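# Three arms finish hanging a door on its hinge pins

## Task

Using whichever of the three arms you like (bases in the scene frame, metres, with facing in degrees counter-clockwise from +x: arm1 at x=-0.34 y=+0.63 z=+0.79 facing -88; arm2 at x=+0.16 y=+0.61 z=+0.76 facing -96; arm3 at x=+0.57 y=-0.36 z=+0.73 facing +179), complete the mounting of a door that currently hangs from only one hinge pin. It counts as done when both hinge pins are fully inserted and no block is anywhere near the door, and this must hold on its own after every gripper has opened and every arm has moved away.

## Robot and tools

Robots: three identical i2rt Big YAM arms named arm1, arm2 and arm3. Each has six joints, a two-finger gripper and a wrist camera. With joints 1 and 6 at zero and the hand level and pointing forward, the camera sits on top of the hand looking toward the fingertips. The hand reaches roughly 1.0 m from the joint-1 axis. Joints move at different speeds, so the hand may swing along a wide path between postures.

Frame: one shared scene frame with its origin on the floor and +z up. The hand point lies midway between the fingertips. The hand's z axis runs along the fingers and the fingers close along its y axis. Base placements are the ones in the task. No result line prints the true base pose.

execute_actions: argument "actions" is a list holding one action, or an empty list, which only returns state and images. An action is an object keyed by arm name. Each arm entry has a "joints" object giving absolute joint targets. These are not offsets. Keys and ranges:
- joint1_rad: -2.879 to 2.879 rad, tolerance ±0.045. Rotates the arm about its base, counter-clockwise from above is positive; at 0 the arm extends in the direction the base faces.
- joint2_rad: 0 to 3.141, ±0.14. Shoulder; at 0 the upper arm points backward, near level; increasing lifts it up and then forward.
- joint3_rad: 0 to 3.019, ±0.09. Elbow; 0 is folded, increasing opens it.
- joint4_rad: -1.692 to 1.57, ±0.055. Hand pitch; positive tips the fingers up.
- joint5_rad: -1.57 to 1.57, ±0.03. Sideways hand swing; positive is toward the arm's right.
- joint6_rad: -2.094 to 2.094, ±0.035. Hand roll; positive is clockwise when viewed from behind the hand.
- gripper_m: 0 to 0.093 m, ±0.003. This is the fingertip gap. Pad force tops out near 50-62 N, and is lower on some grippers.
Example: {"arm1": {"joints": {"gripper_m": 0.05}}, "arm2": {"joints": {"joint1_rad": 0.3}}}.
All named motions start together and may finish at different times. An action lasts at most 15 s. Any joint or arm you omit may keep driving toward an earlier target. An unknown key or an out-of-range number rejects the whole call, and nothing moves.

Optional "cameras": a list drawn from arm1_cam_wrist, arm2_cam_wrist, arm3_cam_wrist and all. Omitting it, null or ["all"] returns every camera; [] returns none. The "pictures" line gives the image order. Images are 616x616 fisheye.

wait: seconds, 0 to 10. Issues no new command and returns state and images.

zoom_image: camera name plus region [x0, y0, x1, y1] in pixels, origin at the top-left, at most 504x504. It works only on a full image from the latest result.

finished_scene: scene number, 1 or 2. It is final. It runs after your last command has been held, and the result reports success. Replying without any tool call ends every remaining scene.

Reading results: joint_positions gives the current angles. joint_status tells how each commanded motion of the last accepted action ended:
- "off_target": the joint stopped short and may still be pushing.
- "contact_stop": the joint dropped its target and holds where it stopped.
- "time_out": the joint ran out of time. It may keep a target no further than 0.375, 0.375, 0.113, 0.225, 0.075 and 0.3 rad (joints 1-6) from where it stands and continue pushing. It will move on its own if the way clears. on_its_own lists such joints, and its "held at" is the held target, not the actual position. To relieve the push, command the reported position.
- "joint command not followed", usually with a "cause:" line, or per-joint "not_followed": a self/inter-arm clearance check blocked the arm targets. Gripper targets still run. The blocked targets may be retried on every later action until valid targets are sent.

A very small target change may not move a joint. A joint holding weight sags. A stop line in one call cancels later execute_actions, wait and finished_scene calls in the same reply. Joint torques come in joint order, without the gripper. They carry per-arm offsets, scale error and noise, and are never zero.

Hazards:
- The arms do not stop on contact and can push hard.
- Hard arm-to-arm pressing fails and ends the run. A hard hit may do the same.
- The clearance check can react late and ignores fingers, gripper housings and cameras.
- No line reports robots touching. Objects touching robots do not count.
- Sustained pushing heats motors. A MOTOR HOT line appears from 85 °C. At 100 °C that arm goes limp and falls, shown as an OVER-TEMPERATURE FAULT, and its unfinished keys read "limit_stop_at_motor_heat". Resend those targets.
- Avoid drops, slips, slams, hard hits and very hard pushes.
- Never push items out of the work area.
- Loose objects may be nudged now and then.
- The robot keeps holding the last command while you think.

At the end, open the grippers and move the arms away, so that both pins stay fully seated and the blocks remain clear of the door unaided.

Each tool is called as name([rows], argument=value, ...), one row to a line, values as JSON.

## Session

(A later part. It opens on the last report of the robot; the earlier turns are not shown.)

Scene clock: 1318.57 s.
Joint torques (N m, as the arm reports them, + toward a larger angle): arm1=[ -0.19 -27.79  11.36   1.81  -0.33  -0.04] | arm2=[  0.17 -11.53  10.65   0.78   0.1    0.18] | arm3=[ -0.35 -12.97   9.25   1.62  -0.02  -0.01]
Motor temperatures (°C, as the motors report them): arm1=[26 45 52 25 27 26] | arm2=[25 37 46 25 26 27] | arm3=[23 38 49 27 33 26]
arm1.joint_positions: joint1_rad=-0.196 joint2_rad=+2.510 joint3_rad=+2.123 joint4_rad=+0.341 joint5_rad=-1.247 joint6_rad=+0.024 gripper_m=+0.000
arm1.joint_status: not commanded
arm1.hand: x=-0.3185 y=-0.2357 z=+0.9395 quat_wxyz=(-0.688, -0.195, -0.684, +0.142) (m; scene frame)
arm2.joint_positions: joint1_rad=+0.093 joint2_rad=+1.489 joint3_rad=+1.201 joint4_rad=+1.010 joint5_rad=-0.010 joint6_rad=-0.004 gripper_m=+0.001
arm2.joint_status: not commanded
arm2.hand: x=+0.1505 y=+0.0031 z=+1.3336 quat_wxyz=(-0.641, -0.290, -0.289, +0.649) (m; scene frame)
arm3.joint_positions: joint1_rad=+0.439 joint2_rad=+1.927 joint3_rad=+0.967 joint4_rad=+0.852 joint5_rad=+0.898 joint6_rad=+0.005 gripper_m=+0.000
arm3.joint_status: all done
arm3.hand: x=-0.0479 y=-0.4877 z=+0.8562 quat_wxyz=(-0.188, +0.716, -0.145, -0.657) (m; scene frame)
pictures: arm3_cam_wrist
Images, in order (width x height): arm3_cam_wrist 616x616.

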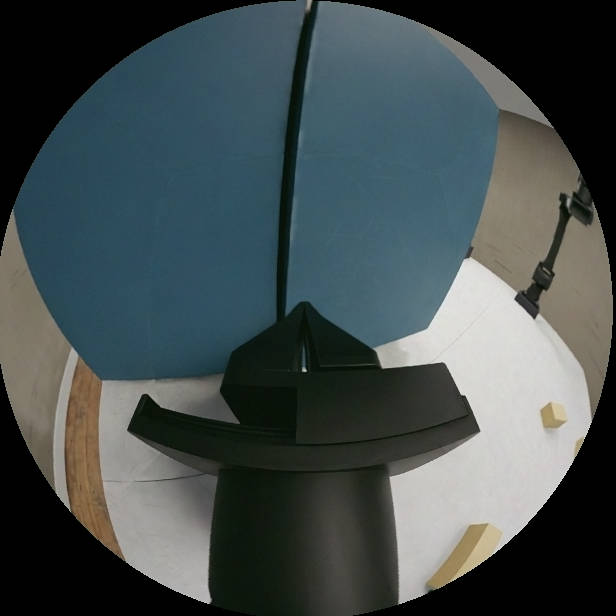

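execute_actions([
  {"arm3":{"joints":{"joint2_rad":1.86,"joint3_rad":0.88,"joint1_rad":0.49,"joint5_rad":0.82}}},
], cameras=[])

execute_actions([
  {"arm3":{"joints":{"joint2_rad":1.97,"joint3_rad":1.09}}},
], cameras=[])

execute_actions([
  {"arm3":{"joints":{"joint1_rad":0.345,"joint5_rad":0.9}}},
], cameras=["arm3_cam_wrist"])

Scene clock: 1328.07 s.
Joint torques (N m, as the arm reports them, + toward a larger angle): arm1=[ -0.41 -28.09  11.39   1.85  -0.31  -0.04] | arm2=[  0.15 -11.64  10.72   0.69   0.11   0.16] | arm3=[  0.77 -14.2    6.     1.61  -0.19  -0.01]
Motor temperatures (°C, as the motors report them): arm1=[26 46 52 25 27 26] | arm2=[25 37 46 25 26 27] | arm3=[23 38 49 27 30 26]
arm1.joint_positions: joint1_rad=-0.196 joint2_rad=+2.510 joint3_rad=+2.123 joint4_rad=+0.341 joint5_rad=-1.247 joint6_rad=+0.024 gripper_m=+0.000
arm1.joint_status: not commanded
arm1.hand: x=-0.3185 y=-0.2357 z=+0.9395 quat_wxyz=(-0.688, -0.195, -0.684, +0.142) (m; scene frame)
arm2.joint_positions: joint1_rad=+0.093 joint2_rad=+1.489 joint3_rad=+1.201 joint4_rad=+1.010 joint5_rad=-0.010 joint6_rad=-0.004 gripper_m=+0.001
arm2.joint_status: not commanded
arm2.hand: x=+0.1505 y=+0.0031 z=+1.3336 quat_wxyz=(-0.641, -0.290, -0.289, +0.649) (m; scene frame)
arm3.joint_positions: joint1_rad=+0.486 joint2_rad=+1.877 joint3_rad=+0.882 joint4_rad=+0.852 joint5_rad=+0.823 joint6_rad=+0.005 gripper_m=+0.000
arm3.joint_status: all done
arm3.hand: x=-0.0203 y=-0.5155 z=+0.8502 quat_wxyz=(-0.153, +0.734, -0.095, -0.655) (m; scene frame)
pictures: none
No camera images: the call's "cameras" was empty. Leave "cameras" out to get every camera's image.

Scene clock: 1329.03 s.
Joint torques (N m, as the arm reports them, + toward a larger angle): arm1=[ -0.37 -27.72  11.36   1.86  -0.33  -0.04] | arm2=[ -0.03 -11.19  10.56   0.7    0.15   0.17] | arm3=[  0.3  -14.56   9.52   1.5   -0.19   0.  ]
Motor temperatures (°C, as the motors report them): arm1=[26 46 52 25 27 26] | arm2=[25 36 46 25 26 27] | arm3=[23 38 49 27 30 26]
arm1.joint_positions: joint1_rad=-0.196 joint2_rad=+2.510 joint3_rad=+2.123 joint4_rad=+0.341 joint5_rad=-1.247 joint6_rad=+0.024 gripper_m=+0.000
arm1.joint_status: not commanded
arm1.hand: x=-0.3185 y=-0.2357 z=+0.9395 quat_wxyz=(-0.688, -0.195, -0.684, +0.142) (m; scene frame)
arm2.joint_positions: joint1_rad=+0.093 joint2_rad=+1.489 joint3_rad=+1.201 joint4_rad=+1.010 joint5_rad=-0.010 joint6_rad=-0.004 gripper_m=+0.001
arm2.joint_status: not commanded
arm2.hand: x=+0.1505 y=+0.0031 z=+1.3336 quat_wxyz=(-0.641, -0.290, -0.289, +0.649) (m; scene frame)
arm3.joint_positions: joint1_rad=+0.486 joint2_rad=+1.967 joint3_rad=+1.058 joint4_rad=+0.852 joint5_rad=+0.822 joint6_rad=+0.005 gripper_m=+0.000
arm3.joint_status: all done
arm3.hand: x=-0.0722 y=-0.5420 z=+0.8678 quat_wxyz=(-0.134, +0.712, -0.113, -0.680) (m; scene frame)
pictures: none
No camera images: the call's "cameras" was empty. Leave "cameras" out to get every camera's image.

Scene clock: 1330.97 s.
Joint torques (N m, as the arm reports them, + toward a larger angle): arm1=[ -0.37 -27.8   11.31   1.86  -0.32  -0.04] | arm2=[ -0.12 -11.3   10.65   0.74   0.12   0.17] | arm3=[ -5.85 -14.69   9.5    1.48   0.36  -0.05]
Motor temperatures (°C, as the motors report them): arm1=[26 46 52 25 27 26] | arm2=[25 36 46 25 26 27] | arm3=[23 38 50 27 30 26]
arm1.joint_positions: joint1_rad=-0.196 joint2_rad=+2.510 joint3_rad=+2.123 joint4_rad=+0.341 joint5_rad=-1.247 joint6_rad=+0.024 gripper_m=+0.000
arm1.joint_status: not commanded
arm1.hand: x=-0.3185 y=-0.2357 z=+0.9395 quat_wxyz=(-0.688, -0.195, -0.684, +0.142) (m; scene frame)
arm2.joint_positions: joint1_rad=+0.093 joint2_rad=+1.489 joint3_rad=+1.201 joint4_rad=+1.010 joint5_rad=-0.010 joint6_rad=-0.004 gripper_m=+0.001
arm2.joint_status: not commanded
arm2.hand: x=+0.1505 y=+0.0031 z=+1.3336 quat_wxyz=(-0.641, -0.290, -0.289, +0.649) (m; scene frame)
arm3.joint_positions: joint1_rad=+0.422 joint2_rad=+1.967 joint3_rad=+1.058 joint4_rad=+0.852 joint5_rad=+0.888 joint6_rad=+0.008 gripper_m=+0.000
arm3.joint_status: joint1_rad time_out (moved -0.065 of -0.141); the others done
arm3.on_its_own: joint1_rad reads +0.422 and still pushes toward +0.345 since a time_out
arm3.hand: x=-0.0779 y=-0.4900 z=+0.8683 quat_wxyz=(-0.178, +0.702, -0.159, -0.671) (m; scene frame)
pictures: arm3_cam_wrist
Images, in order (width x height): arm3_cam_wrist 616x616.

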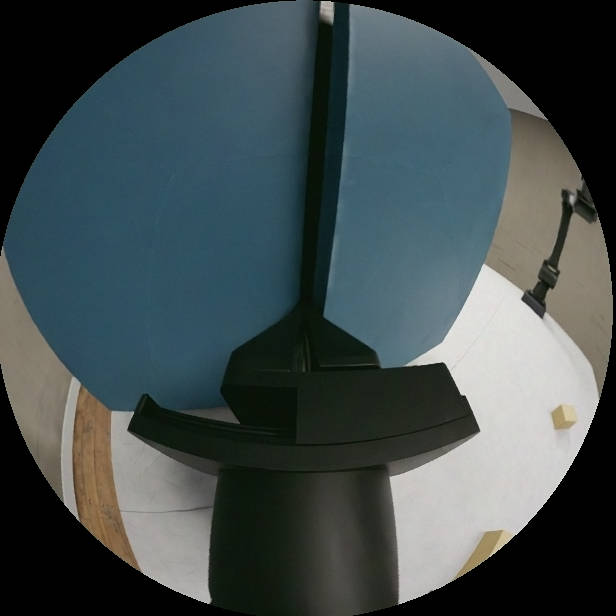

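execute_actions([
  {"arm3":{"joints":{"joint2_rad":1.85,"joint3_rad":0.85}}},
], cameras=[])

execute_actions([
  {"arm3":{"joints":{"joint2_rad":1.76,"joint3_rad":0.69,"joint4_rad":0.92}}},
], cameras=["arm3_cam_wrist"])

Scene clock: 1337.00 s.
Joint torques (N m, as the arm reports them, + toward a larger angle): arm1=[ -0.32 -27.9   11.39   1.86  -0.31  -0.04] | arm2=[  0.28 -11.26  10.57   0.74   0.11   0.14] | arm3=[ -5.73 -12.52   5.95   1.47   0.24  -0.03]
Motor temperatures (°C, as the motors report them): arm1=[26 46 52 25 27 26] | arm2=[25 36 46 25 26 27] | arm3=[23 38 50 27 29 26]
arm1.joint_positions: joint1_rad=-0.196 joint2_rad=+2.510 joint3_rad=+2.123 joint4_rad=+0.341 joint5_rad=-1.247 joint6_rad=+0.024 gripper_m=+0.000
arm1.joint_status: not commanded
arm1.hand: x=-0.3185 y=-0.2357 z=+0.9395 quat_wxyz=(-0.688, -0.195, -0.684, +0.142) (m; scene frame)
arm2.joint_positions: joint1_rad=+0.093 joint2_rad=+1.489 joint3_rad=+1.201 joint4_rad=+1.010 joint5_rad=-0.010 joint6_rad=-0.004 gripper_m=+0.001
arm2.joint_status: not commanded
arm2.hand: x=+0.1505 y=+0.0031 z=+1.3336 quat_wxyz=(-0.641, -0.290, -0.289, +0.649) (m; scene frame)
arm3.joint_positions: joint1_rad=+0.415 joint2_rad=+1.853 joint3_rad=+0.852 joint4_rad=+0.854 joint5_rad=+0.893 joint6_rad=+0.010 gripper_m=+0.000
arm3.joint_status: all done
arm3.on_its_own: joint1_rad reads +0.415 and still pushes toward +0.345 since a time_out
arm3.hand: x=-0.0153 y=-0.4583 z=+0.8537 quat_wxyz=(-0.201, +0.725, -0.145, -0.643) (m; scene frame)
pictures: none
No camera images: the call's "cameras" was empty. Leave "cameras" out to get every camera's image.

Scene clock: 1337.80 s.
Joint torques (N m, as the arm reports them, + toward a larger angle): arm1=[ -0.31 -27.93  11.37   1.86  -0.33  -0.04] | arm2=[  0.03 -11.23  10.63   0.8    0.14   0.14] | arm3=[ -3.43 -10.6    5.68   2.06  -0.04  -0.06]
Motor temperatures (°C, as the motors report them): arm1=[26 46 52 25 27 26] | arm2=[25 36 46 25 26 27] | arm3=[23 38 50 27 29 26]
arm1.joint_positions: joint1_rad=-0.196 joint2_rad=+2.510 joint3_rad=+2.123 joint4_rad=+0.341 joint5_rad=-1.247 joint6_rad=+0.024 gripper_m=+0.000
arm1.joint_status: not commanded
arm1.hand: x=-0.3185 y=-0.2357 z=+0.9395 quat_wxyz=(-0.688, -0.195, -0.684, +0.142) (m; scene frame)
arm2.joint_positions: joint1_rad=+0.093 joint2_rad=+1.489 joint3_rad=+1.201 joint4_rad=+1.010 joint5_rad=-0.010 joint6_rad=-0.004 gripper_m=+0.001
arm2.joint_status: not commanded
arm2.hand: x=+0.1505 y=+0.0031 z=+1.3336 quat_wxyz=(-0.641, -0.290, -0.289, +0.649) (m; scene frame)
arm3.joint_positions: joint1_rad=+0.392 joint2_rad=+1.766 joint3_rad=+0.687 joint4_rad=+0.907 joint5_rad=+0.900 joint6_rad=+0.010 gripper_m=+0.000
arm3.joint_status: all done
arm3.on_its_own: joint1_rad reads +0.392 and still pushes toward +0.345 since a time_out
arm3.hand: x=+0.0360 y=-0.4231 z=+0.8480 quat_wxyz=(-0.216, +0.728, -0.150, -0.633) (m; scene frame)
pictures: arm3_cam_wrist
Images, in order (width x height): arm3_cam_wrist 616x616.

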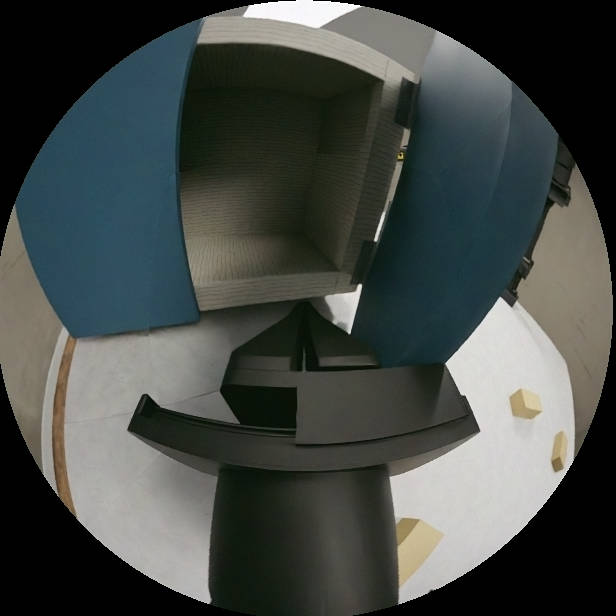

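execute_actions([
  {"arm3":{"joints":{"joint1_rad":0.45,"joint2_rad":1.3,"joint3_rad":0.45,"joint4_rad":0.75,"joint5_rad":0.3}}},
])

Scene clock: 1343.03 s.
Joint torques (N m, as the arm reports them, + toward a larger angle): arm1=[ -0.34 -28.01  11.35   1.83  -0.31  -0.05] | arm2=[  0.4  -11.56  10.64   0.72   0.14   0.14] | arm3=[ 0.85 -6.19  7.14  1.5  -0.27 -0.02]
Motor temperatures (°C, as the motors report them): arm1=[26 46 52 25 27 26] | arm2=[25 36 46 25 26 27] | arm3=[23 37 49 27 28 26]
arm1.joint_positions: joint1_rad=-0.196 joint2_rad=+2.510 joint3_rad=+2.123 joint4_rad=+0.341 joint5_rad=-1.247 joint6_rad=+0.024 gripper_m=+0.000
arm1.joint_status: not commanded
arm1.hand: x=-0.3185 y=-0.2357 z=+0.9395 quat_wxyz=(-0.688, -0.195, -0.684, +0.142) (m; scene frame)
arm2.joint_positions: joint1_rad=+0.093 joint2_rad=+1.489 joint3_rad=+1.201 joint4_rad=+1.010 joint5_rad=-0.010 joint6_rad=-0.004 gripper_m=+0.001
arm2.joint_status: not commanded
arm2.hand: x=+0.1505 y=+0.0031 z=+1.3336 quat_wxyz=(-0.641, -0.290, -0.289, +0.649) (m; scene frame)
arm3.joint_positions: joint1_rad=+0.443 joint2_rad=+1.299 joint3_rad=+0.450 joint4_rad=+0.759 joint5_rad=+0.304 joint6_rad=+0.007 gripper_m=+0.000
arm3.joint_status: all done
arm3.hand: x=+0.1160 y=-0.5071 z=+0.9321 quat_wxyz=(+0.034, +0.735, +0.053, -0.675) (m; scene frame)
pictures: arm1_cam_wrist, arm2_cam_wrist, arm3_cam_wrist
Images, in order (width x height): arm1_cam_wrist 616x616, arm2_cam_wrist 616x616, arm3_cam_wrist 616x616.

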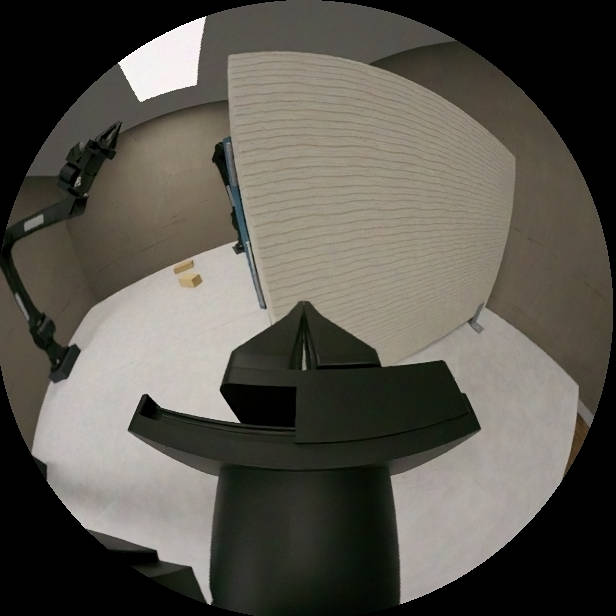

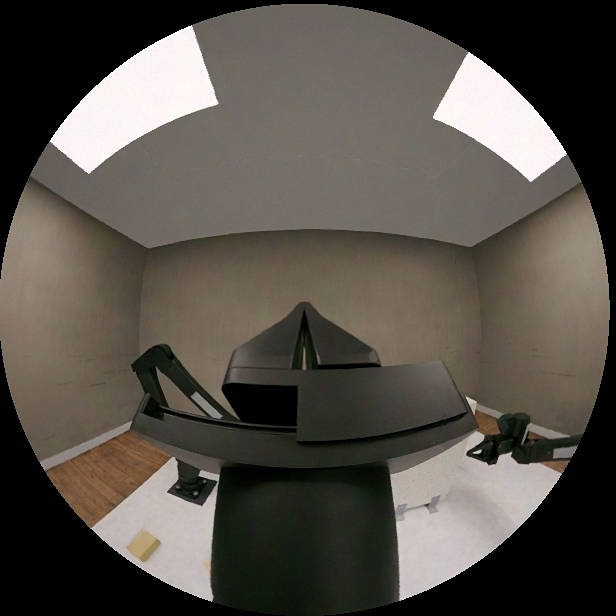

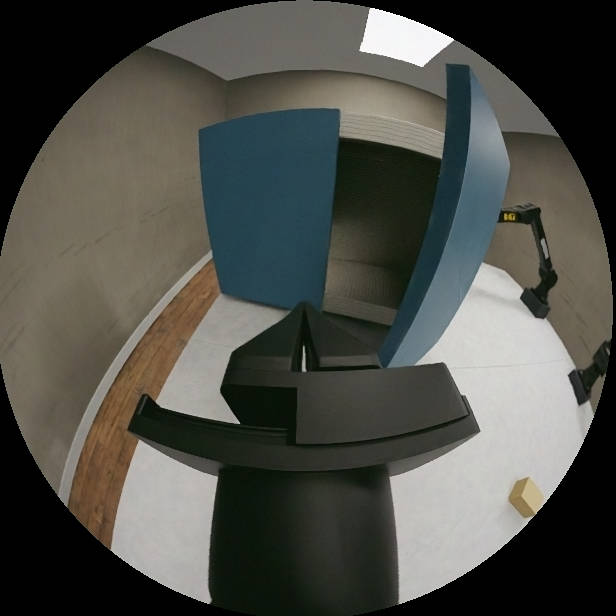

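execute_actions([
  {"arm3":{"joints":{"joint1_rad":0.2,"joint2_rad":1.36}}},
], cameras=[])

execute_actions([
  {"arm3":{"joints":{"joint1_rad":0.03}}},
], cameras=["arm3_cam_wrist"])

Scene clock: 1354.60 s.
Joint torques (N m, as the arm reports them, + toward a larger angle): arm1=[ -0.12 -27.93  11.4    1.86  -0.33  -0.03] | arm2=[ -0.13 -11.39  10.58   0.75   0.13   0.18] | arm3=[-0.37 -5.92  7.54  1.62 -0.24  0.01]
Motor temperatures (°C, as the motors report them): arm1=[26 46 52 25 27 26] | arm2=[25 36 46 25 26 27] | arm3=[23 36 48 27 28 26]
arm1.joint_positions: joint1_rad=-0.196 joint2_rad=+2.510 joint3_rad=+2.123 joint4_rad=+0.341 joint5_rad=-1.247 joint6_rad=+0.024 gripper_m=+0.000
arm1.joint_status: not commanded
arm1.hand: x=-0.3185 y=-0.2357 z=+0.9395 quat_wxyz=(-0.688, -0.195, -0.684, +0.142) (m; scene frame)
arm2.joint_positions: joint1_rad=+0.093 joint2_rad=+1.489 joint3_rad=+1.201 joint4_rad=+1.010 joint5_rad=-0.010 joint6_rad=-0.004 gripper_m=+0.001
arm2.joint_status: not commanded
arm2.hand: x=+0.1505 y=+0.0031 z=+1.3336 quat_wxyz=(-0.641, -0.290, -0.289, +0.649) (m; scene frame)
arm3.joint_positions: joint1_rad=+0.205 joint2_rad=+1.355 joint3_rad=+0.444 joint4_rad=+0.757 joint5_rad=+0.304 joint6_rad=+0.007 gripper_m=+0.000
arm3.joint_status: all done
arm3.hand: x=+0.0922 y=-0.3963 z=+0.9031 quat_wxyz=(-0.052, +0.757, -0.029, -0.651) (m; scene frame)
pictures: none
No camera images: the call's "cameras" was empty. Leave "cameras" out to get every camera's image.

Scene clock: 1355.60 s.
Joint torques (N m, as the arm reports them, + toward a larger angle): arm1=[ -0.41 -28.01  11.38   1.84  -0.32  -0.03] | arm2=[ -0.01 -11.08  10.57   0.82   0.13   0.15] | arm3=[-1.24 -3.75 10.76  1.57 -1.27  0.04]
Motor temperatures (°C, as the motors report them): arm1=[26 46 52 25 27 26] | arm2=[25 36 46 25 26 27] | arm3=[23 36 49 27 28 26]
arm1.joint_positions: joint1_rad=-0.196 joint2_rad=+2.510 joint3_rad=+2.123 joint4_rad=+0.341 joint5_rad=-1.247 joint6_rad=+0.024 gripper_m=+0.000
arm1.joint_status: not commanded
arm1.hand: x=-0.3185 y=-0.2357 z=+0.9395 quat_wxyz=(-0.688, -0.195, -0.684, +0.142) (m; scene frame)
arm2.joint_positions: joint1_rad=+0.093 joint2_rad=+1.489 joint3_rad=+1.201 joint4_rad=+1.010 joint5_rad=-0.010 joint6_rad=-0.004 gripper_m=+0.001
arm2.joint_status: not commanded
arm2.hand: x=+0.1505 y=+0.0031 z=+1.3336 quat_wxyz=(-0.641, -0.290, -0.289, +0.649) (m; scene frame)
arm3.joint_positions: joint1_rad=+0.047 joint2_rad=+1.327 joint3_rad=+0.403 joint4_rad=+0.757 joint5_rad=+0.331 joint6_rad=-0.001 gripper_m=+0.000
arm3.joint_status: all done
arm3.hand: x=+0.1086 y=-0.3155 z=+0.8970 quat_wxyz=(-0.117, +0.755, -0.094, -0.639) (m; scene frame)
pictures: arm3_cam_wrist
Images, in order (width x height): arm3_cam_wrist 616x616.

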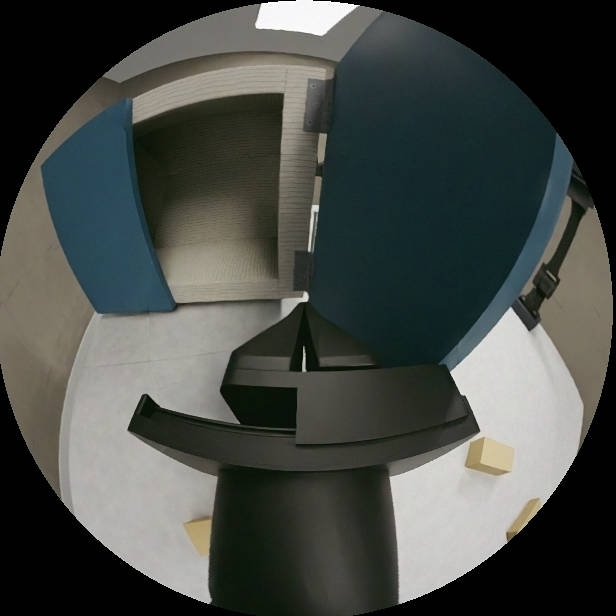

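execute_actions([
  {"arm3":{"joints":{"joint1_rad":0.12,"joint5_rad":0.30}}},
], cameras=[])

execute_actions([
  {"arm3":{"joints":{"joint2_rad":0.8,"joint3_rad":0.15,"joint4_rad":0.6,"joint5_rad":0.1}}},
])

Scene clock: 1360.27 s.
Joint torques (N m, as the arm reports them, + toward a larger angle): arm1=[ -0.27 -27.91  11.38   1.84  -0.32  -0.04] | arm2=[  0.14 -10.96  10.47   0.65   0.12   0.18] | arm3=[ 0.38 -4.52 10.64  1.5  -0.24  0.  ]
Motor temperatures (°C, as the motors report them): arm1=[26 46 53 25 27 26] | arm2=[25 36 46 25 26 27] | arm3=[23 35 50 27 28 26]
arm1.joint_positions: joint1_rad=-0.196 joint2_rad=+2.510 joint3_rad=+2.123 joint4_rad=+0.341 joint5_rad=-1.247 joint6_rad=+0.024 gripper_m=+0.000
arm1.joint_status: not commanded
arm1.hand: x=-0.3185 y=-0.2357 z=+0.9395 quat_wxyz=(-0.688, -0.195, -0.684, +0.142) (m; scene frame)
arm2.joint_positions: joint1_rad=+0.093 joint2_rad=+1.489 joint3_rad=+1.201 joint4_rad=+1.010 joint5_rad=-0.010 joint6_rad=-0.004 gripper_m=+0.001
arm2.joint_status: not commanded
arm2.hand: x=+0.1505 y=+0.0031 z=+1.3336 quat_wxyz=(-0.641, -0.290, -0.289, +0.649) (m; scene frame)
arm3.joint_positions: joint1_rad=+0.120 joint2_rad=+1.342 joint3_rad=+0.404 joint4_rad=+0.757 joint5_rad=+0.304 joint6_rad=+0.003 gripper_m=+0.000
arm3.joint_status: all done
arm3.hand: x=+0.1050 y=-0.3538 z=+0.8902 quat_wxyz=(-0.083, +0.764, -0.058, -0.638) (m; scene frame)
pictures: none
No camera images: the call's "cameras" was empty. Leave "cameras" out to get every camera's image.

Scene clock: 1361.50 s.
Joint torques (N m, as the arm reports them, + toward a larger angle): arm1=[ -0.35 -27.84  11.4    1.86  -0.33  -0.03] | arm2=[  0.2  -11.31  10.59   0.83   0.1    0.16] | arm3=[ 0.21 -1.74  8.59  1.49 -0.29  0.02]
Motor temperatures (°C, as the motors report them): arm1=[26 46 53 25 27 26] | arm2=[25 36 46 25 26 27] | arm3=[23 35 50 27 28 26]
arm1.joint_positions: joint1_rad=-0.196 joint2_rad=+2.510 joint3_rad=+2.123 joint4_rad=+0.341 joint5_rad=-1.247 joint6_rad=+0.024 gripper_m=+0.000
arm1.joint_status: not commanded
arm1.hand: x=-0.3185 y=-0.2357 z=+0.9395 quat_wxyz=(-0.688, -0.195, -0.684, +0.142) (m; scene frame)
arm2.joint_positions: joint1_rad=+0.093 joint2_rad=+1.489 joint3_rad=+1.201 joint4_rad=+1.010 joint5_rad=-0.010 joint6_rad=-0.004 gripper_m=+0.001
arm2.joint_status: not commanded
arm2.hand: x=+0.1505 y=+0.0031 z=+1.3336 quat_wxyz=(-0.641, -0.290, -0.289, +0.649) (m; scene frame)
arm3.joint_positions: joint1_rad=+0.120 joint2_rad=+0.803 joint3_rad=+0.149 joint4_rad=+0.606 joint5_rad=+0.103 joint6_rad=+0.003 gripper_m=+0.000
arm3.joint_status: all done
arm3.hand: x=+0.2143 y=-0.3763 z=+0.9329 quat_wxyz=(-0.001, +0.724, +0.001, -0.690) (m; scene frame)
pictures: arm1_cam_wrist, arm2_cam_wrist, arm3_cam_wrist
Images, in order (width x height): arm1_cam_wrist 616x616, arm2_cam_wrist 616x616, arm3_cam_wrist 616x616.

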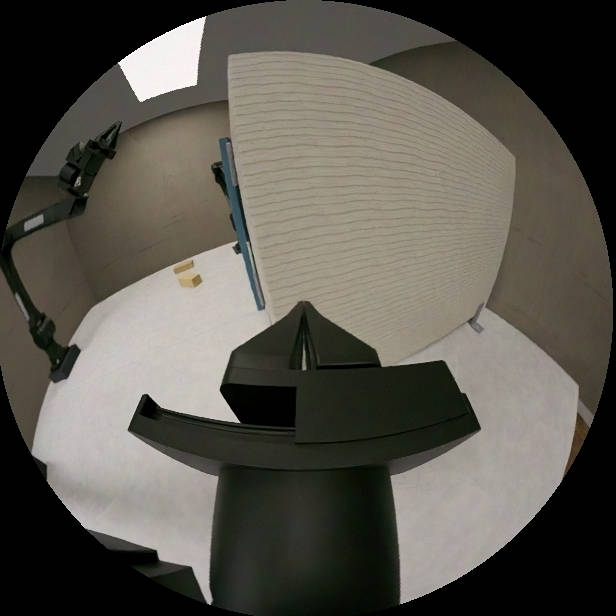

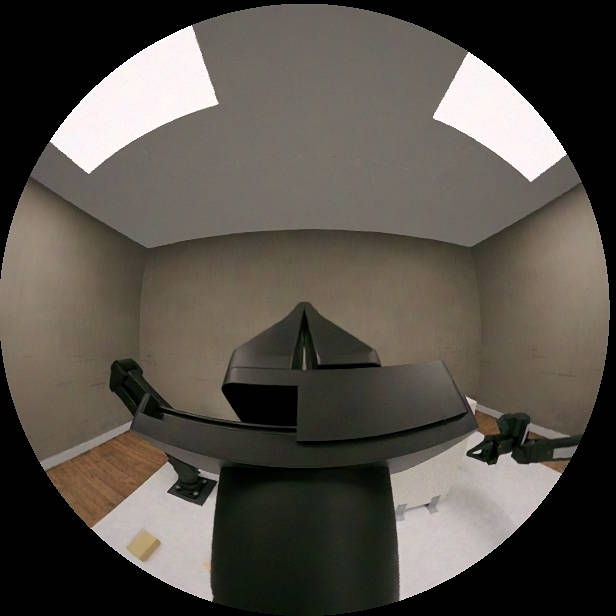

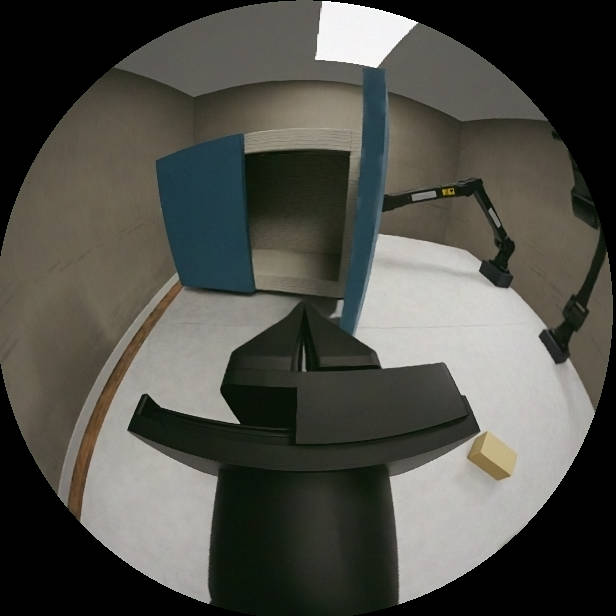

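execute_actions([
  {"arm3":{"joints":{"joint5_rad":0.43,"gripper_m":0.093,"joint1_rad":0.15,"joint2_rad":1.1,"joint3_rad":0.2,"joint4_rad":0.85}}},
], cameras=["arm3_cam_wrist"])

Scene clock: 1371.83 s.
Joint torques (N m, as the arm reports them, + toward a larger angle): arm1=[ -0.45 -27.88  11.42   1.85  -0.32  -0.03] | arm2=[ -0.11 -11.52  10.59   0.65   0.1    0.16] | arm3=[ 0.98 -2.66 10.41  2.48  0.    0.03]
Motor temperatures (°C, as the motors report them): arm1=[26 46 53 25 27 26] | arm2=[25 36 46 25 26 27] | arm3=[23 35 50 27 28 26]
arm1.joint_positions: joint1_rad=-0.196 joint2_rad=+2.510 joint3_rad=+2.123 joint4_rad=+0.341 joint5_rad=-1.247 joint6_rad=+0.024 gripper_m=+0.000
arm1.joint_status: not commanded
arm1.hand: x=-0.3185 y=-0.2357 z=+0.9395 quat_wxyz=(-0.688, -0.195, -0.684, +0.142) (m; scene frame)
arm2.joint_positions: joint1_rad=+0.093 joint2_rad=+1.489 joint3_rad=+1.201 joint4_rad=+1.010 joint5_rad=-0.010 joint6_rad=-0.004 gripper_m=+0.001
arm2.joint_status: not commanded
arm2.hand: x=+0.1505 y=+0.0031 z=+1.3336 quat_wxyz=(-0.641, -0.290, -0.289, +0.649) (m; scene frame)
arm3.joint_positions: joint1_rad=+0.137 joint2_rad=+1.095 joint3_rad=+0.158 joint4_rad=+0.829 joint5_rad=+0.426 joint6_rad=+0.003 gripper_m=+0.093
arm3.joint_status: all done
arm3.hand: x=+0.1998 y=-0.3306 z=+0.8922 quat_wxyz=(-0.117, +0.735, -0.098, -0.661) (m; scene frame)
pictures: arm3_cam_wrist
Images, in order (width x height): arm3_cam_wrist 616x616.

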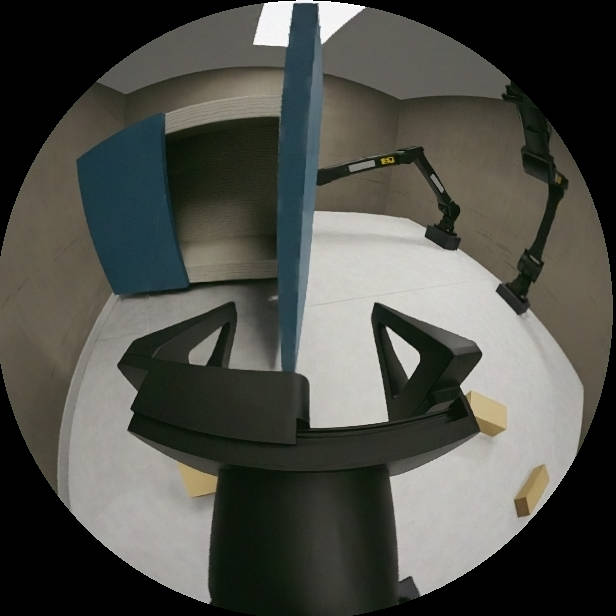

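Well aligned. Advance and grip.

execute_actions([
  {"arm3":{"joints":{"joint2_rad":1.36,"joint3_rad":0.33,"joint4_rad":0.90,"joint1_rad":0.12}}},
], cameras=["arm3_cam_wrist"])

Scene clock: 1375.90 s.
Joint torques (N m, as the arm reports them, + toward a larger angle): arm1=[ -0.34 -27.83  11.4    1.81  -0.32  -0.03] | arm2=[  0.19 -10.92  10.49   0.68   0.11   0.15] | arm3=[-1.23 -5.21  7.75  2.27  0.04  0.02]
Motor temperatures (°C, as the motors report them): arm1=[26 46 53 25 27 26] | arm2=[25 36 46 25 26 27] | arm3=[23 35 50 27 28 26]
arm1.joint_positions: joint1_rad=-0.196 joint2_rad=+2.510 joint3_rad=+2.123 joint4_rad=+0.341 joint5_rad=-1.247 joint6_rad=+0.024 gripper_m=+0.000
arm1.joint_status: not commanded
arm1.hand: x=-0.3185 y=-0.2357 z=+0.9395 quat_wxyz=(-0.688, -0.195, -0.684, +0.142) (m; scene frame)
arm2.joint_positions: joint1_rad=+0.093 joint2_rad=+1.489 joint3_rad=+1.201 joint4_rad=+1.010 joint5_rad=-0.010 joint6_rad=-0.004 gripper_m=+0.001
arm2.joint_status: not commanded
arm2.hand: x=+0.1505 y=+0.0031 z=+1.3336 quat_wxyz=(-0.641, -0.290, -0.289, +0.649) (m; scene frame)
arm3.joint_positions: joint1_rad=+0.135 joint2_rad=+1.358 joint3_rad=+0.309 joint4_rad=+0.884 joint5_rad=+0.427 joint6_rad=+0.003 gripper_m=+0.093
arm3.joint_status: all done
arm3.hand: x=+0.1386 y=-0.3368 z=+0.8725 quat_wxyz=(-0.124, +0.753, -0.093, -0.640) (m; scene frame)
pictures: arm3_cam_wrist
Images, in order (width x height): arm3_cam_wrist 616x616.

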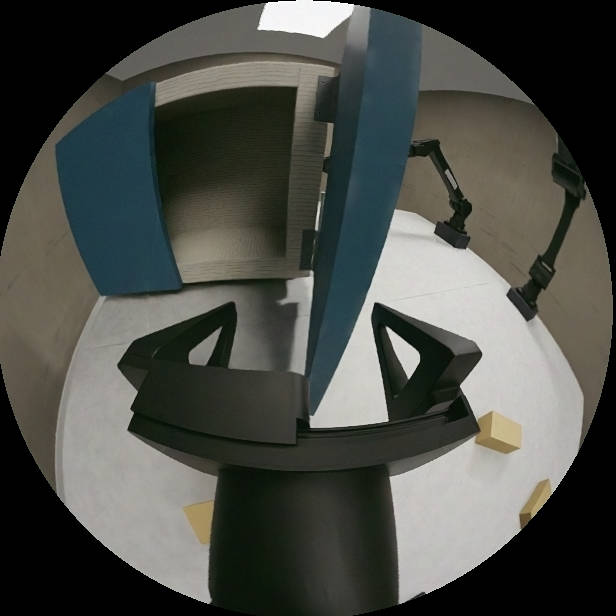

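execute_actions([
  {"arm3":{"joints":{"gripper_m":0.0}},"arm2":{"joints":{"joint1_rad":-0.148,"joint2_rad":2.2,"joint3_rad":1.765,"joint4_rad":0.95}}},
])

Scene clock: 1382.83 s.
Joint torques (N m, as the arm reports them, + toward a larger angle): arm1=[ -0.32 -27.71  11.38   1.88  -0.32  -0.04] | arm2=[  0.09 -22.07  14.42   1.01   0.07   0.15] | arm3=[ 0.24 -5.38  8.02  2.36 -1.18 -0.4 ]
Motor temperatures (°C, as the motors report them): arm1=[26 46 53 25 27 26] | arm2=[25 36 47 25 26 27] | arm3=[23 35 50 27 28 26]
arm1.joint_positions: joint1_rad=-0.196 joint2_rad=+2.510 joint3_rad=+2.123 joint4_rad=+0.341 joint5_rad=-1.247 joint6_rad=+0.024 gripper_m=+0.000
arm1.joint_status: not commanded
arm1.hand: x=-0.3185 y=-0.2357 z=+0.9395 quat_wxyz=(-0.688, -0.195, -0.684, +0.142) (m; scene frame)
arm2.joint_positions: joint1_rad=-0.151 joint2_rad=+2.212 joint3_rad=+1.714 joint4_rad=+0.961 joint5_rad=-0.009 joint6_rad=-0.004 gripper_m=+0.001
arm2.joint_status: all done
arm2.hand: x=-0.0595 y=-0.2187 z=+1.0867 quat_wxyz=(-0.521, -0.415, -0.320, +0.674) (m; scene frame)
arm3.joint_positions: joint1_rad=+0.119 joint2_rad=+1.357 joint3_rad=+0.306 joint4_rad=+0.886 joint5_rad=+0.458 joint6_rad=+0.047 gripper_m=+0.015
arm3.joint_status: gripper_m off_target (ended at +0.015, target +0.000)
arm3.hand: x=+0.1415 y=-0.3249 z=+0.8730 quat_wxyz=(-0.126, +0.747, -0.126, -0.641) (m; scene frame)
pictures: arm1_cam_wrist, arm2_cam_wrist, arm3_cam_wrist
Images, in order (width x height): arm1_cam_wrist 616x616, arm2_cam_wrist 616x616, arm3_cam_wrist 616x616.

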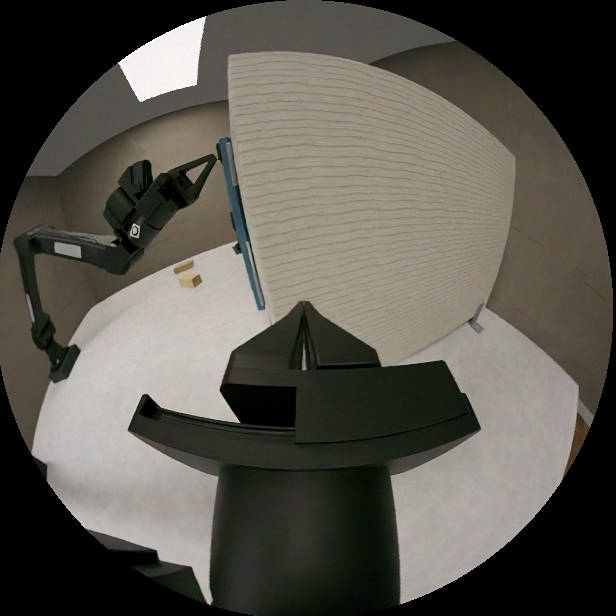

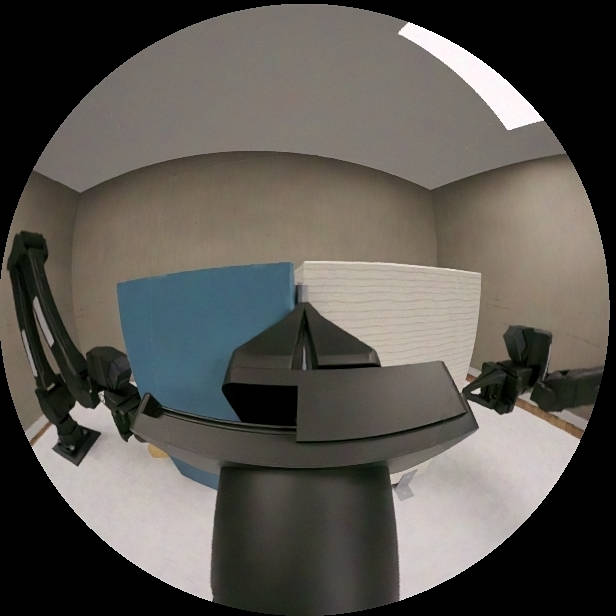

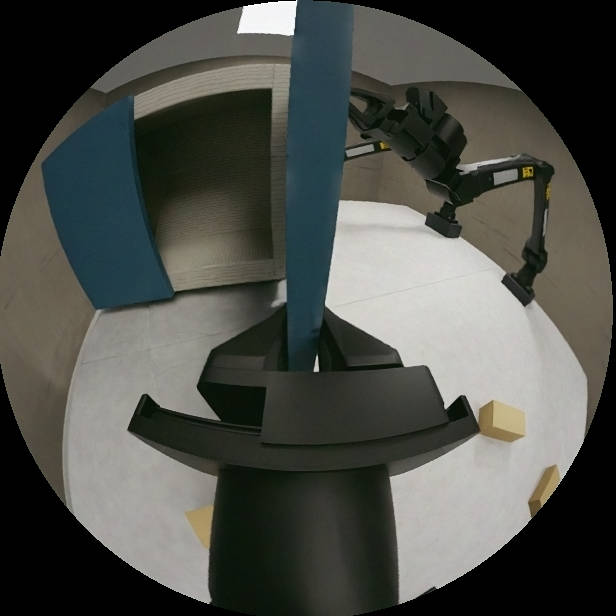

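execute_actions([
  {"arm2":{"joints":{"joint3_rad":1.80,"joint4_rad":1.0}}},
], cameras=[])

execute_actions([
  {"arm2":{"joints":{"joint2_rad":2.43}}},
], cameras=["arm1_cam_wrist"])

zoom_image(camera="arm1_cam_wrist", region=[200,180,320,340])

Scene clock: 1393.50 s.
Joint torques (N m, as the arm reports them, + toward a larger angle): arm1=[ -0.38 -27.74  11.37   1.87  -0.33  -0.04] | arm2=[ -0.02 -21.8   14.53   2.34   0.05   0.13] | arm3=[ 0.01 -5.52  7.93  2.21 -1.18 -0.42]
Motor temperatures (°C, as the motors report them): arm1=[26 46 53 25 27 26] | arm2=[25 38 49 25 26 27] | arm3=[23 35 49 27 28 26]
arm1.joint_positions: joint1_rad=-0.196 joint2_rad=+2.510 joint3_rad=+2.123 joint4_rad=+0.341 joint5_rad=-1.247 joint6_rad=+0.024 gripper_m=+0.000
arm1.joint_status: not commanded
arm1.hand: x=-0.3185 y=-0.2357 z=+0.9395 quat_wxyz=(-0.688, -0.195, -0.684, +0.142) (m; scene frame)
arm2.joint_positions: joint1_rad=-0.151 joint2_rad=+2.210 joint3_rad=+1.751 joint4_rad=+0.976 joint5_rad=-0.009 joint6_rad=-0.004 gripper_m=+0.001
arm2.joint_status: all done
arm2.hand: x=-0.0597 y=-0.2185 z=+1.1126 quat_wxyz=(-0.529, -0.396, -0.306, +0.685) (m; scene frame)
arm3.joint_positions: joint1_rad=+0.119 joint2_rad=+1.357 joint3_rad=+0.306 joint4_rad=+0.886 joint5_rad=+0.458 joint6_rad=+0.047 gripper_m=+0.015
arm3.joint_status: not commanded
arm3.hand: x=+0.1415 y=-0.3249 z=+0.8730 quat_wxyz=(-0.126, +0.747, -0.126, -0.641) (m; scene frame)
pictures: none
No camera images: the call's "cameras" was empty. Leave "cameras" out to get every camera's image.

Scene clock: 1394.67 s.
Joint torques (N m, as the arm reports them, + toward a larger angle): arm1=[ -0.61 -27.67  11.4    1.87  -0.33  -0.04] | arm2=[  0.02 -22.6   11.11   0.97  -0.05   0.17] | arm3=[ 0.32 -5.15  7.89  2.37 -1.17 -0.43]
Motor temperatures (°C, as the motors report them): arm1=[26 46 53 25 27 26] | arm2=[25 38 48 25 26 27] | arm3=[23 35 49 27 28 26]
arm1.joint_positions: joint1_rad=-0.196 joint2_rad=+2.510 joint3_rad=+2.123 joint4_rad=+0.341 joint5_rad=-1.247 joint6_rad=+0.024 gripper_m=+0.000
arm1.joint_status: not commanded
arm1.hand: x=-0.3185 y=-0.2357 z=+0.9395 quat_wxyz=(-0.688, -0.195, -0.684, +0.142) (m; scene frame)
arm2.joint_positions: joint1_rad=-0.150 joint2_rad=+2.433 joint3_rad=+1.779 joint4_rad=+1.016 joint5_rad=-0.007 joint6_rad=-0.004 gripper_m=+0.001
arm2.joint_status: all done
arm2.hand: x=-0.0655 y=-0.2470 z=+0.9466 quat_wxyz=(-0.504, -0.449, -0.346, +0.652) (m; scene frame)
arm3.joint_positions: joint1_rad=+0.119 joint2_rad=+1.357 joint3_rad=+0.306 joint4_rad=+0.887 joint5_rad=+0.458 joint6_rad=+0.048 gripper_m=+0.015
arm3.joint_status: not commanded
arm3.hand: x=+0.1415 y=-0.3249 z=+0.8731 quat_wxyz=(-0.126, +0.746, -0.126, -0.641) (m; scene frame)
pictures: arm1_cam_wrist
Images, in order (width x height): arm1_cam_wrist 616x616.

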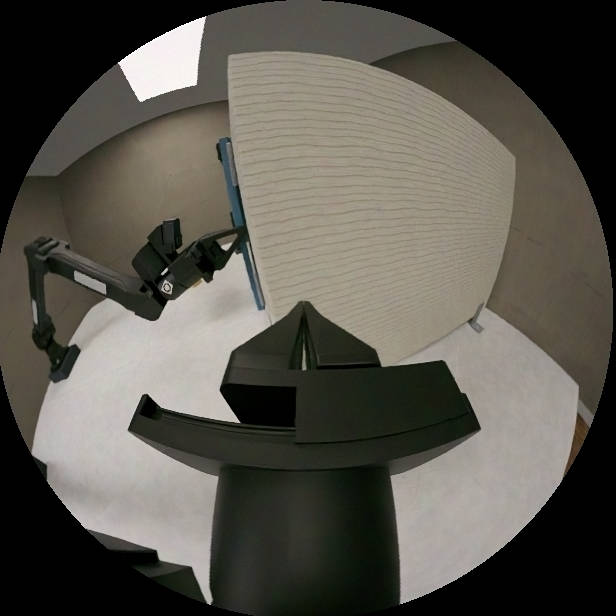

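Region (200, 180, 320, 340) of arm1_cam_wrist's 616x616 image, scaled by 3.150, with more detail than that image has; it fills the left 378 columns of this view, and the rest is white.

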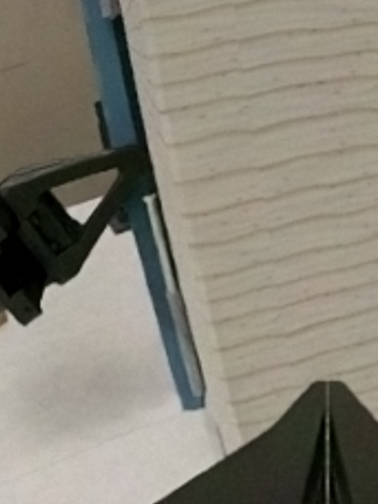

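execute_actions([
  {"arm2":{"joints":{"joint1_rad":-0.125,"joint2_rad":2.56,"joint4_rad":0.97}}},
], cameras=[])

execute_actions([
  {"arm3":{"joints":{"joint2_rad":1.30}}},
], cameras=[])

execute_actions([
  {"arm3":{"joints":{"joint2_rad":1.26}}},
], cameras=[])

Scene clock: 1404.03 s.
Joint torques (N m, as the arm reports them, + toward a larger angle): arm1=[ -0.19 -27.88  11.35   1.85  -0.32  -0.04] | arm2=[  1.77 -14.33  10.6    0.13  -0.18   0.18] | arm3=[ 0.22 -5.62  7.89  2.27 -1.17 -0.44]
Motor temperatures (°C, as the motors report them): arm1=[26 46 53 25 27 26] | arm2=[25 39 48 25 26 27] | arm3=[23 34 49 27 29 26]
arm1.joint_positions: joint1_rad=-0.196 joint2_rad=+2.510 joint3_rad=+2.123 joint4_rad=+0.341 joint5_rad=-1.247 joint6_rad=+0.024 gripper_m=+0.000
arm1.joint_status: not commanded
arm1.hand: x=-0.3185 y=-0.2357 z=+0.9395 quat_wxyz=(-0.688, -0.195, -0.684, +0.142) (m; scene frame)
arm2.joint_positions: joint1_rad=-0.150 joint2_rad=+2.453 joint3_rad=+1.785 joint4_rad=+1.009 joint5_rad=-0.003 joint6_rad=-0.004 gripper_m=+0.001
arm2.joint_status: all done
arm2.hand: x=-0.0666 y=-0.2492 z=+0.9305 quat_wxyz=(-0.500, -0.457, -0.350, +0.647) (m; scene frame)
arm3.joint_positions: joint1_rad=+0.119 joint2_rad=+1.357 joint3_rad=+0.306 joint4_rad=+0.887 joint5_rad=+0.458 joint6_rad=+0.048 gripper_m=+0.015
arm3.joint_status: not commanded
arm3.hand: x=+0.1415 y=-0.3249 z=+0.8731 quat_wxyz=(-0.126, +0.746, -0.126, -0.641) (m; scene frame)
pictures: none
No camera images: the call's "cameras" was empty. Leave "cameras" out to get every camera's image.

Scene clock: 1404.63 s.
Joint torques (N m, as the arm reports them, + toward a larger angle): arm1=[ -0.31 -27.96  11.38   1.82  -0.33  -0.04] | arm2=[  1.78 -14.15  10.71   0.17  -0.21   0.18] | arm3=[ 0.3  -9.5   7.96  2.43 -1.02 -0.41]
Motor temperatures (°C, as the motors report them): arm1=[26 46 53 25 27 26] | arm2=[25 39 48 25 26 27] | arm3=[23 34 49 27 29 26]
arm1.joint_positions: joint1_rad=-0.196 joint2_rad=+2.510 joint3_rad=+2.123 joint4_rad=+0.341 joint5_rad=-1.247 joint6_rad=+0.024 gripper_m=+0.000
arm1.joint_status: not commanded
arm1.hand: x=-0.3185 y=-0.2357 z=+0.9395 quat_wxyz=(-0.688, -0.195, -0.684, +0.142) (m; scene frame)
arm2.joint_positions: joint1_rad=-0.150 joint2_rad=+2.453 joint3_rad=+1.785 joint4_rad=+1.009 joint5_rad=-0.003 joint6_rad=-0.004 gripper_m=+0.001
arm2.joint_status: not commanded
arm2.hand: x=-0.0666 y=-0.2492 z=+0.9305 quat_wxyz=(-0.500, -0.457, -0.350, +0.647) (m; scene frame)
arm3.joint_positions: joint1_rad=+0.117 joint2_rad=+1.349 joint3_rad=+0.306 joint4_rad=+0.881 joint5_rad=+0.454 joint6_rad=+0.048 gripper_m=+0.015
arm3.joint_status: all done
arm3.hand: x=+0.1418 y=-0.3245 z=+0.8747 quat_wxyz=(-0.125, +0.746, -0.126, -0.642) (m; scene frame)
pictures: none
No camera images: the call's "cameras" was empty. Leave "cameras" out to get every camera's image.

Scene clock: 1405.20 s.
Joint torques (N m, as the arm reports them, + toward a larger angle): arm1=[ -0.31 -27.89  11.37   1.84  -0.32  -0.04] | arm2=[  2.24 -14.11  10.5    0.07  -0.2    0.15] | arm3=[  0.67 -10.73   8.16   3.16  -0.76  -0.39]
Motor temperatures (°C, as the motors report them): arm1=[26 46 53 25 27 26] | arm2=[25 39 48 25 26 27] | arm3=[23 34 49 27 29 26]
arm1.joint_positions: joint1_rad=-0.196 joint2_rad=+2.510 joint3_rad=+2.123 joint4_rad=+0.341 joint5_rad=-1.247 joint6_rad=+0.024 gripper_m=+0.000
arm1.joint_status: not commanded
arm1.hand: x=-0.3185 y=-0.2357 z=+0.9395 quat_wxyz=(-0.688, -0.195, -0.684, +0.142) (m; scene frame)
arm2.joint_positions: joint1_rad=-0.150 joint2_rad=+2.453 joint3_rad=+1.785 joint4_rad=+1.009 joint5_rad=-0.003 joint6_rad=-0.004 gripper_m=+0.001
arm2.joint_status: not commanded
arm2.hand: x=-0.0667 y=-0.2493 z=+0.9304 quat_wxyz=(-0.500, -0.457, -0.350, +0.647) (m; scene frame)
arm3.joint_positions: joint1_rad=+0.111 joint2_rad=+1.334 joint3_rad=+0.304 joint4_rad=+0.863 joint5_rad=+0.447 joint6_rad=+0.048 gripper_m=+0.015
arm3.joint_status: all done
arm3.hand: x=+0.1431 y=-0.3232 z=+0.8761 quat_wxyz=(-0.124, +0.748, -0.125, -0.640) (m; scene frame)
pictures: none
No camera images: the call's "cameras" was empty. Leave "cameras" out to get every camera's image.

execute_actions([
  {"arm2":{"joints":{"joint2_rad":2.40,"joint1_rad":-0.12}}},
], cameras=[])

execute_actions([
  {"arm2":{"joints":{"joint2_rad":2.58}},"arm3":{"joints":{"joint2_rad":1.24,"joint4_rad":0.91}}},
], cameras=["arm1_cam_wrist"])

zoom_image(camera="arm1_cam_wrist", region=[200,180,320,340])

Scene clock: 1411.03 s.
Joint torques (N m, as the arm reports them, + toward a larger angle): arm1=[ -0.33 -27.59  11.41   1.85  -0.32  -0.04] | arm2=[  2.21 -25.21  10.86   0.81  -0.23   0.11] | arm3=[  0.83 -10.81   8.21   3.11  -0.8   -0.42]
Motor temperatures (°C, as the motors report them): arm1=[26 46 53 25 27 26] | arm2=[25 39 47 25 26 27] | arm3=[23 35 49 28 29 26]
arm1.joint_positions: joint1_rad=-0.196 joint2_rad=+2.510 joint3_rad=+2.123 joint4_rad=+0.341 joint5_rad=-1.247 joint6_rad=+0.024 gripper_m=+0.000
arm1.joint_status: not commanded
arm1.hand: x=-0.3185 y=-0.2357 z=+0.9395 quat_wxyz=(-0.688, -0.195, -0.684, +0.142) (m; scene frame)
arm2.joint_positions: joint1_rad=-0.150 joint2_rad=+2.439 joint3_rad=+1.782 joint4_rad=+0.991 joint5_rad=-0.003 joint6_rad=-0.004 gripper_m=+0.001
arm2.joint_status: all done
arm2.hand: x=-0.0668 y=-0.2496 z=+0.9370 quat_wxyz=(-0.499, -0.459, -0.352, +0.646) (m; scene frame)
arm3.joint_positions: joint1_rad=+0.111 joint2_rad=+1.333 joint3_rad=+0.304 joint4_rad=+0.863 joint5_rad=+0.447 joint6_rad=+0.048 gripper_m=+0.015
arm3.joint_status: not commanded
arm3.hand: x=+0.1431 y=-0.3232 z=+0.8764 quat_wxyz=(-0.124, +0.747, -0.125, -0.641) (m; scene frame)
pictures: none
No camera images: the call's "cameras" was empty. Leave "cameras" out to get every camera's image.

Scene clock: 1411.87 s.
Joint torques (N m, as the arm reports them, + toward a larger angle): arm1=[ -0.42 -27.93  11.36   1.86  -0.33  -0.04] | arm2=[  2.37 -12.96  10.01  -0.3   -0.22   0.14] | arm3=[  0.86 -11.83   8.27   3.49  -0.65  -0.42]
Motor temperatures (°C, as the motors report them): arm1=[26 46 53 25 27 26] | arm2=[25 39 47 25 26 27] | arm3=[23 35 49 28 29 26]
arm1.joint_positions: joint1_rad=-0.196 joint2_rad=+2.510 joint3_rad=+2.123 joint4_rad=+0.341 joint5_rad=-1.247 joint6_rad=+0.024 gripper_m=+0.000
arm1.joint_status: not commanded
arm1.hand: x=-0.3185 y=-0.2357 z=+0.9395 quat_wxyz=(-0.688, -0.195, -0.684, +0.142) (m; scene frame)
arm2.joint_positions: joint1_rad=-0.150 joint2_rad=+2.460 joint3_rad=+1.792 joint4_rad=+1.019 joint5_rad=-0.003 joint6_rad=-0.004 gripper_m=+0.001
arm2.joint_status: all done
arm2.hand: x=-0.0667 y=-0.2496 z=+0.9303 quat_wxyz=(-0.502, -0.453, -0.347, +0.650) (m; scene frame)
arm3.joint_positions: joint1_rad=+0.110 joint2_rad=+1.330 joint3_rad=+0.304 joint4_rad=+0.861 joint5_rad=+0.445 joint6_rad=+0.048 gripper_m=+0.015
arm3.joint_status: all done
arm3.hand: x=+0.1434 y=-0.3228 z=+0.8767 quat_wxyz=(-0.124, +0.747, -0.125, -0.641) (m; scene frame)
pictures: arm1_cam_wrist
Images, in order (width x height): arm1_cam_wrist 616x616.

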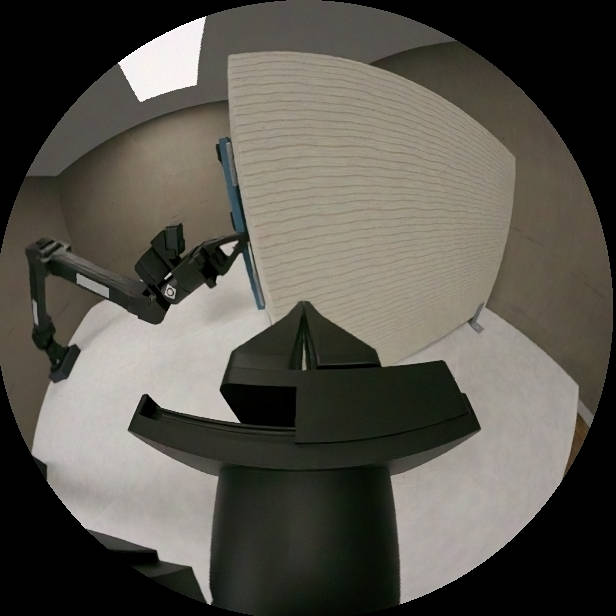

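Region (200, 180, 320, 340) of arm1_cam_wrist's 616x616 image, scaled by 3.150, with more detail than that image has; it fills the left 378 columns of this view, and the rest is white.

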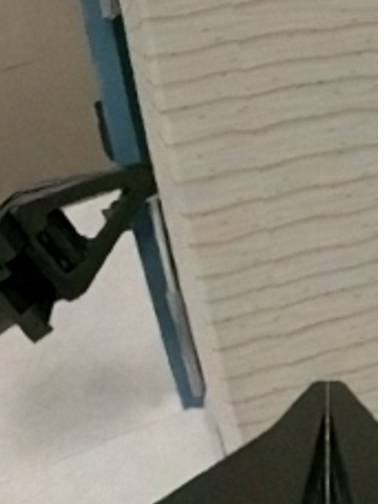

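execute_actions([
  {"arm2":{"joints":{"joint1_rad":-0.152}},"arm3":{"joints":{"joint2_rad":1.21,"joint3_rad":0.37}}},
], cameras=[])

execute_actions([
  {"arm3":{"joints":{"joint2_rad":1.20,"joint4_rad":0.91}}},
], cameras=[])

Scene clock: 1420.70 s.
Joint torques (N m, as the arm reports them, + toward a larger angle): arm1=[ -0.3  -27.85  11.37   1.82  -0.32  -0.04] | arm2=[ -0.51 -13.3   10.12  -0.19  -0.23   0.13] | arm3=[  1.43 -13.68  11.81   4.03  -0.49  -0.42]
Motor temperatures (°C, as the motors report them): arm1=[26 46 53 25 27 26] | arm2=[25 38 47 25 26 27] | arm3=[23 36 49 28 28 26]
arm1.joint_positions: joint1_rad=-0.196 joint2_rad=+2.510 joint3_rad=+2.123 joint4_rad=+0.341 joint5_rad=-1.247 joint6_rad=+0.024 gripper_m=+0.000
arm1.joint_status: not commanded
arm1.hand: x=-0.3185 y=-0.2357 z=+0.9395 quat_wxyz=(-0.688, -0.195, -0.684, +0.142) (m; scene frame)
arm2.joint_positions: joint1_rad=-0.151 joint2_rad=+2.460 joint3_rad=+1.792 joint4_rad=+1.019 joint5_rad=-0.003 joint6_rad=-0.004 gripper_m=+0.001
arm2.joint_status: all done
arm2.hand: x=-0.0671 y=-0.2495 z=+0.9303 quat_wxyz=(-0.501, -0.453, -0.347, +0.650) (m; scene frame)
arm3.joint_positions: joint1_rad=+0.105 joint2_rad=+1.321 joint3_rad=+0.304 joint4_rad=+0.847 joint5_rad=+0.440 joint6_rad=+0.049 gripper_m=+0.015
arm3.joint_status: all done
arm3.hand: x=+0.1440 y=-0.3213 z=+0.8773 quat_wxyz=(-0.124, +0.749, -0.126, -0.639) (m; scene frame)
pictures: none
No camera images: the call's "cameras" was empty. Leave "cameras" out to get every camera's image.

Scene clock: 1422.17 s.
Joint torques (N m, as the arm reports them, + toward a larger angle): arm1=[ -0.37 -27.87  11.37   1.83  -0.33  -0.04] | arm2=[ -0.54 -13.31   9.98  -0.31  -0.19   0.16] | arm3=[  1.72 -14.04  11.76   4.25  -0.43  -0.4 ]
Motor temperatures (°C, as the motors report them): arm1=[26 46 53 25 27 26] | arm2=[25 38 47 25 26 27] | arm3=[23 36 50 28 28 26]
arm1.joint_positions: joint1_rad=-0.196 joint2_rad=+2.510 joint3_rad=+2.123 joint4_rad=+0.341 joint5_rad=-1.247 joint6_rad=+0.024 gripper_m=+0.000
arm1.joint_status: not commanded
arm1.hand: x=-0.3185 y=-0.2357 z=+0.9395 quat_wxyz=(-0.688, -0.195, -0.684, +0.142) (m; scene frame)
arm2.joint_positions: joint1_rad=-0.151 joint2_rad=+2.460 joint3_rad=+1.792 joint4_rad=+1.019 joint5_rad=-0.003 joint6_rad=-0.004 gripper_m=+0.001
arm2.joint_status: not commanded
arm2.hand: x=-0.0671 y=-0.2495 z=+0.9303 quat_wxyz=(-0.501, -0.453, -0.347, +0.650) (m; scene frame)
arm3.joint_positions: joint1_rad=+0.103 joint2_rad=+1.318 joint3_rad=+0.304 joint4_rad=+0.843 joint5_rad=+0.439 joint6_rad=+0.049 gripper_m=+0.015
arm3.joint_status: joint4_rad time_out (moved -0.004 of +0.063); the others done
arm3.on_its_own: joint4_rad reads +0.843 and still pushes toward +0.910 since a time_out
arm3.hand: x=+0.1442 y=-0.3211 z=+0.8773 quat_wxyz=(-0.124, +0.749, -0.125, -0.638) (m; scene frame)
pictures: none
No camera images: the call's "cameras" was empty. Leave "cameras" out to get every camera's image.


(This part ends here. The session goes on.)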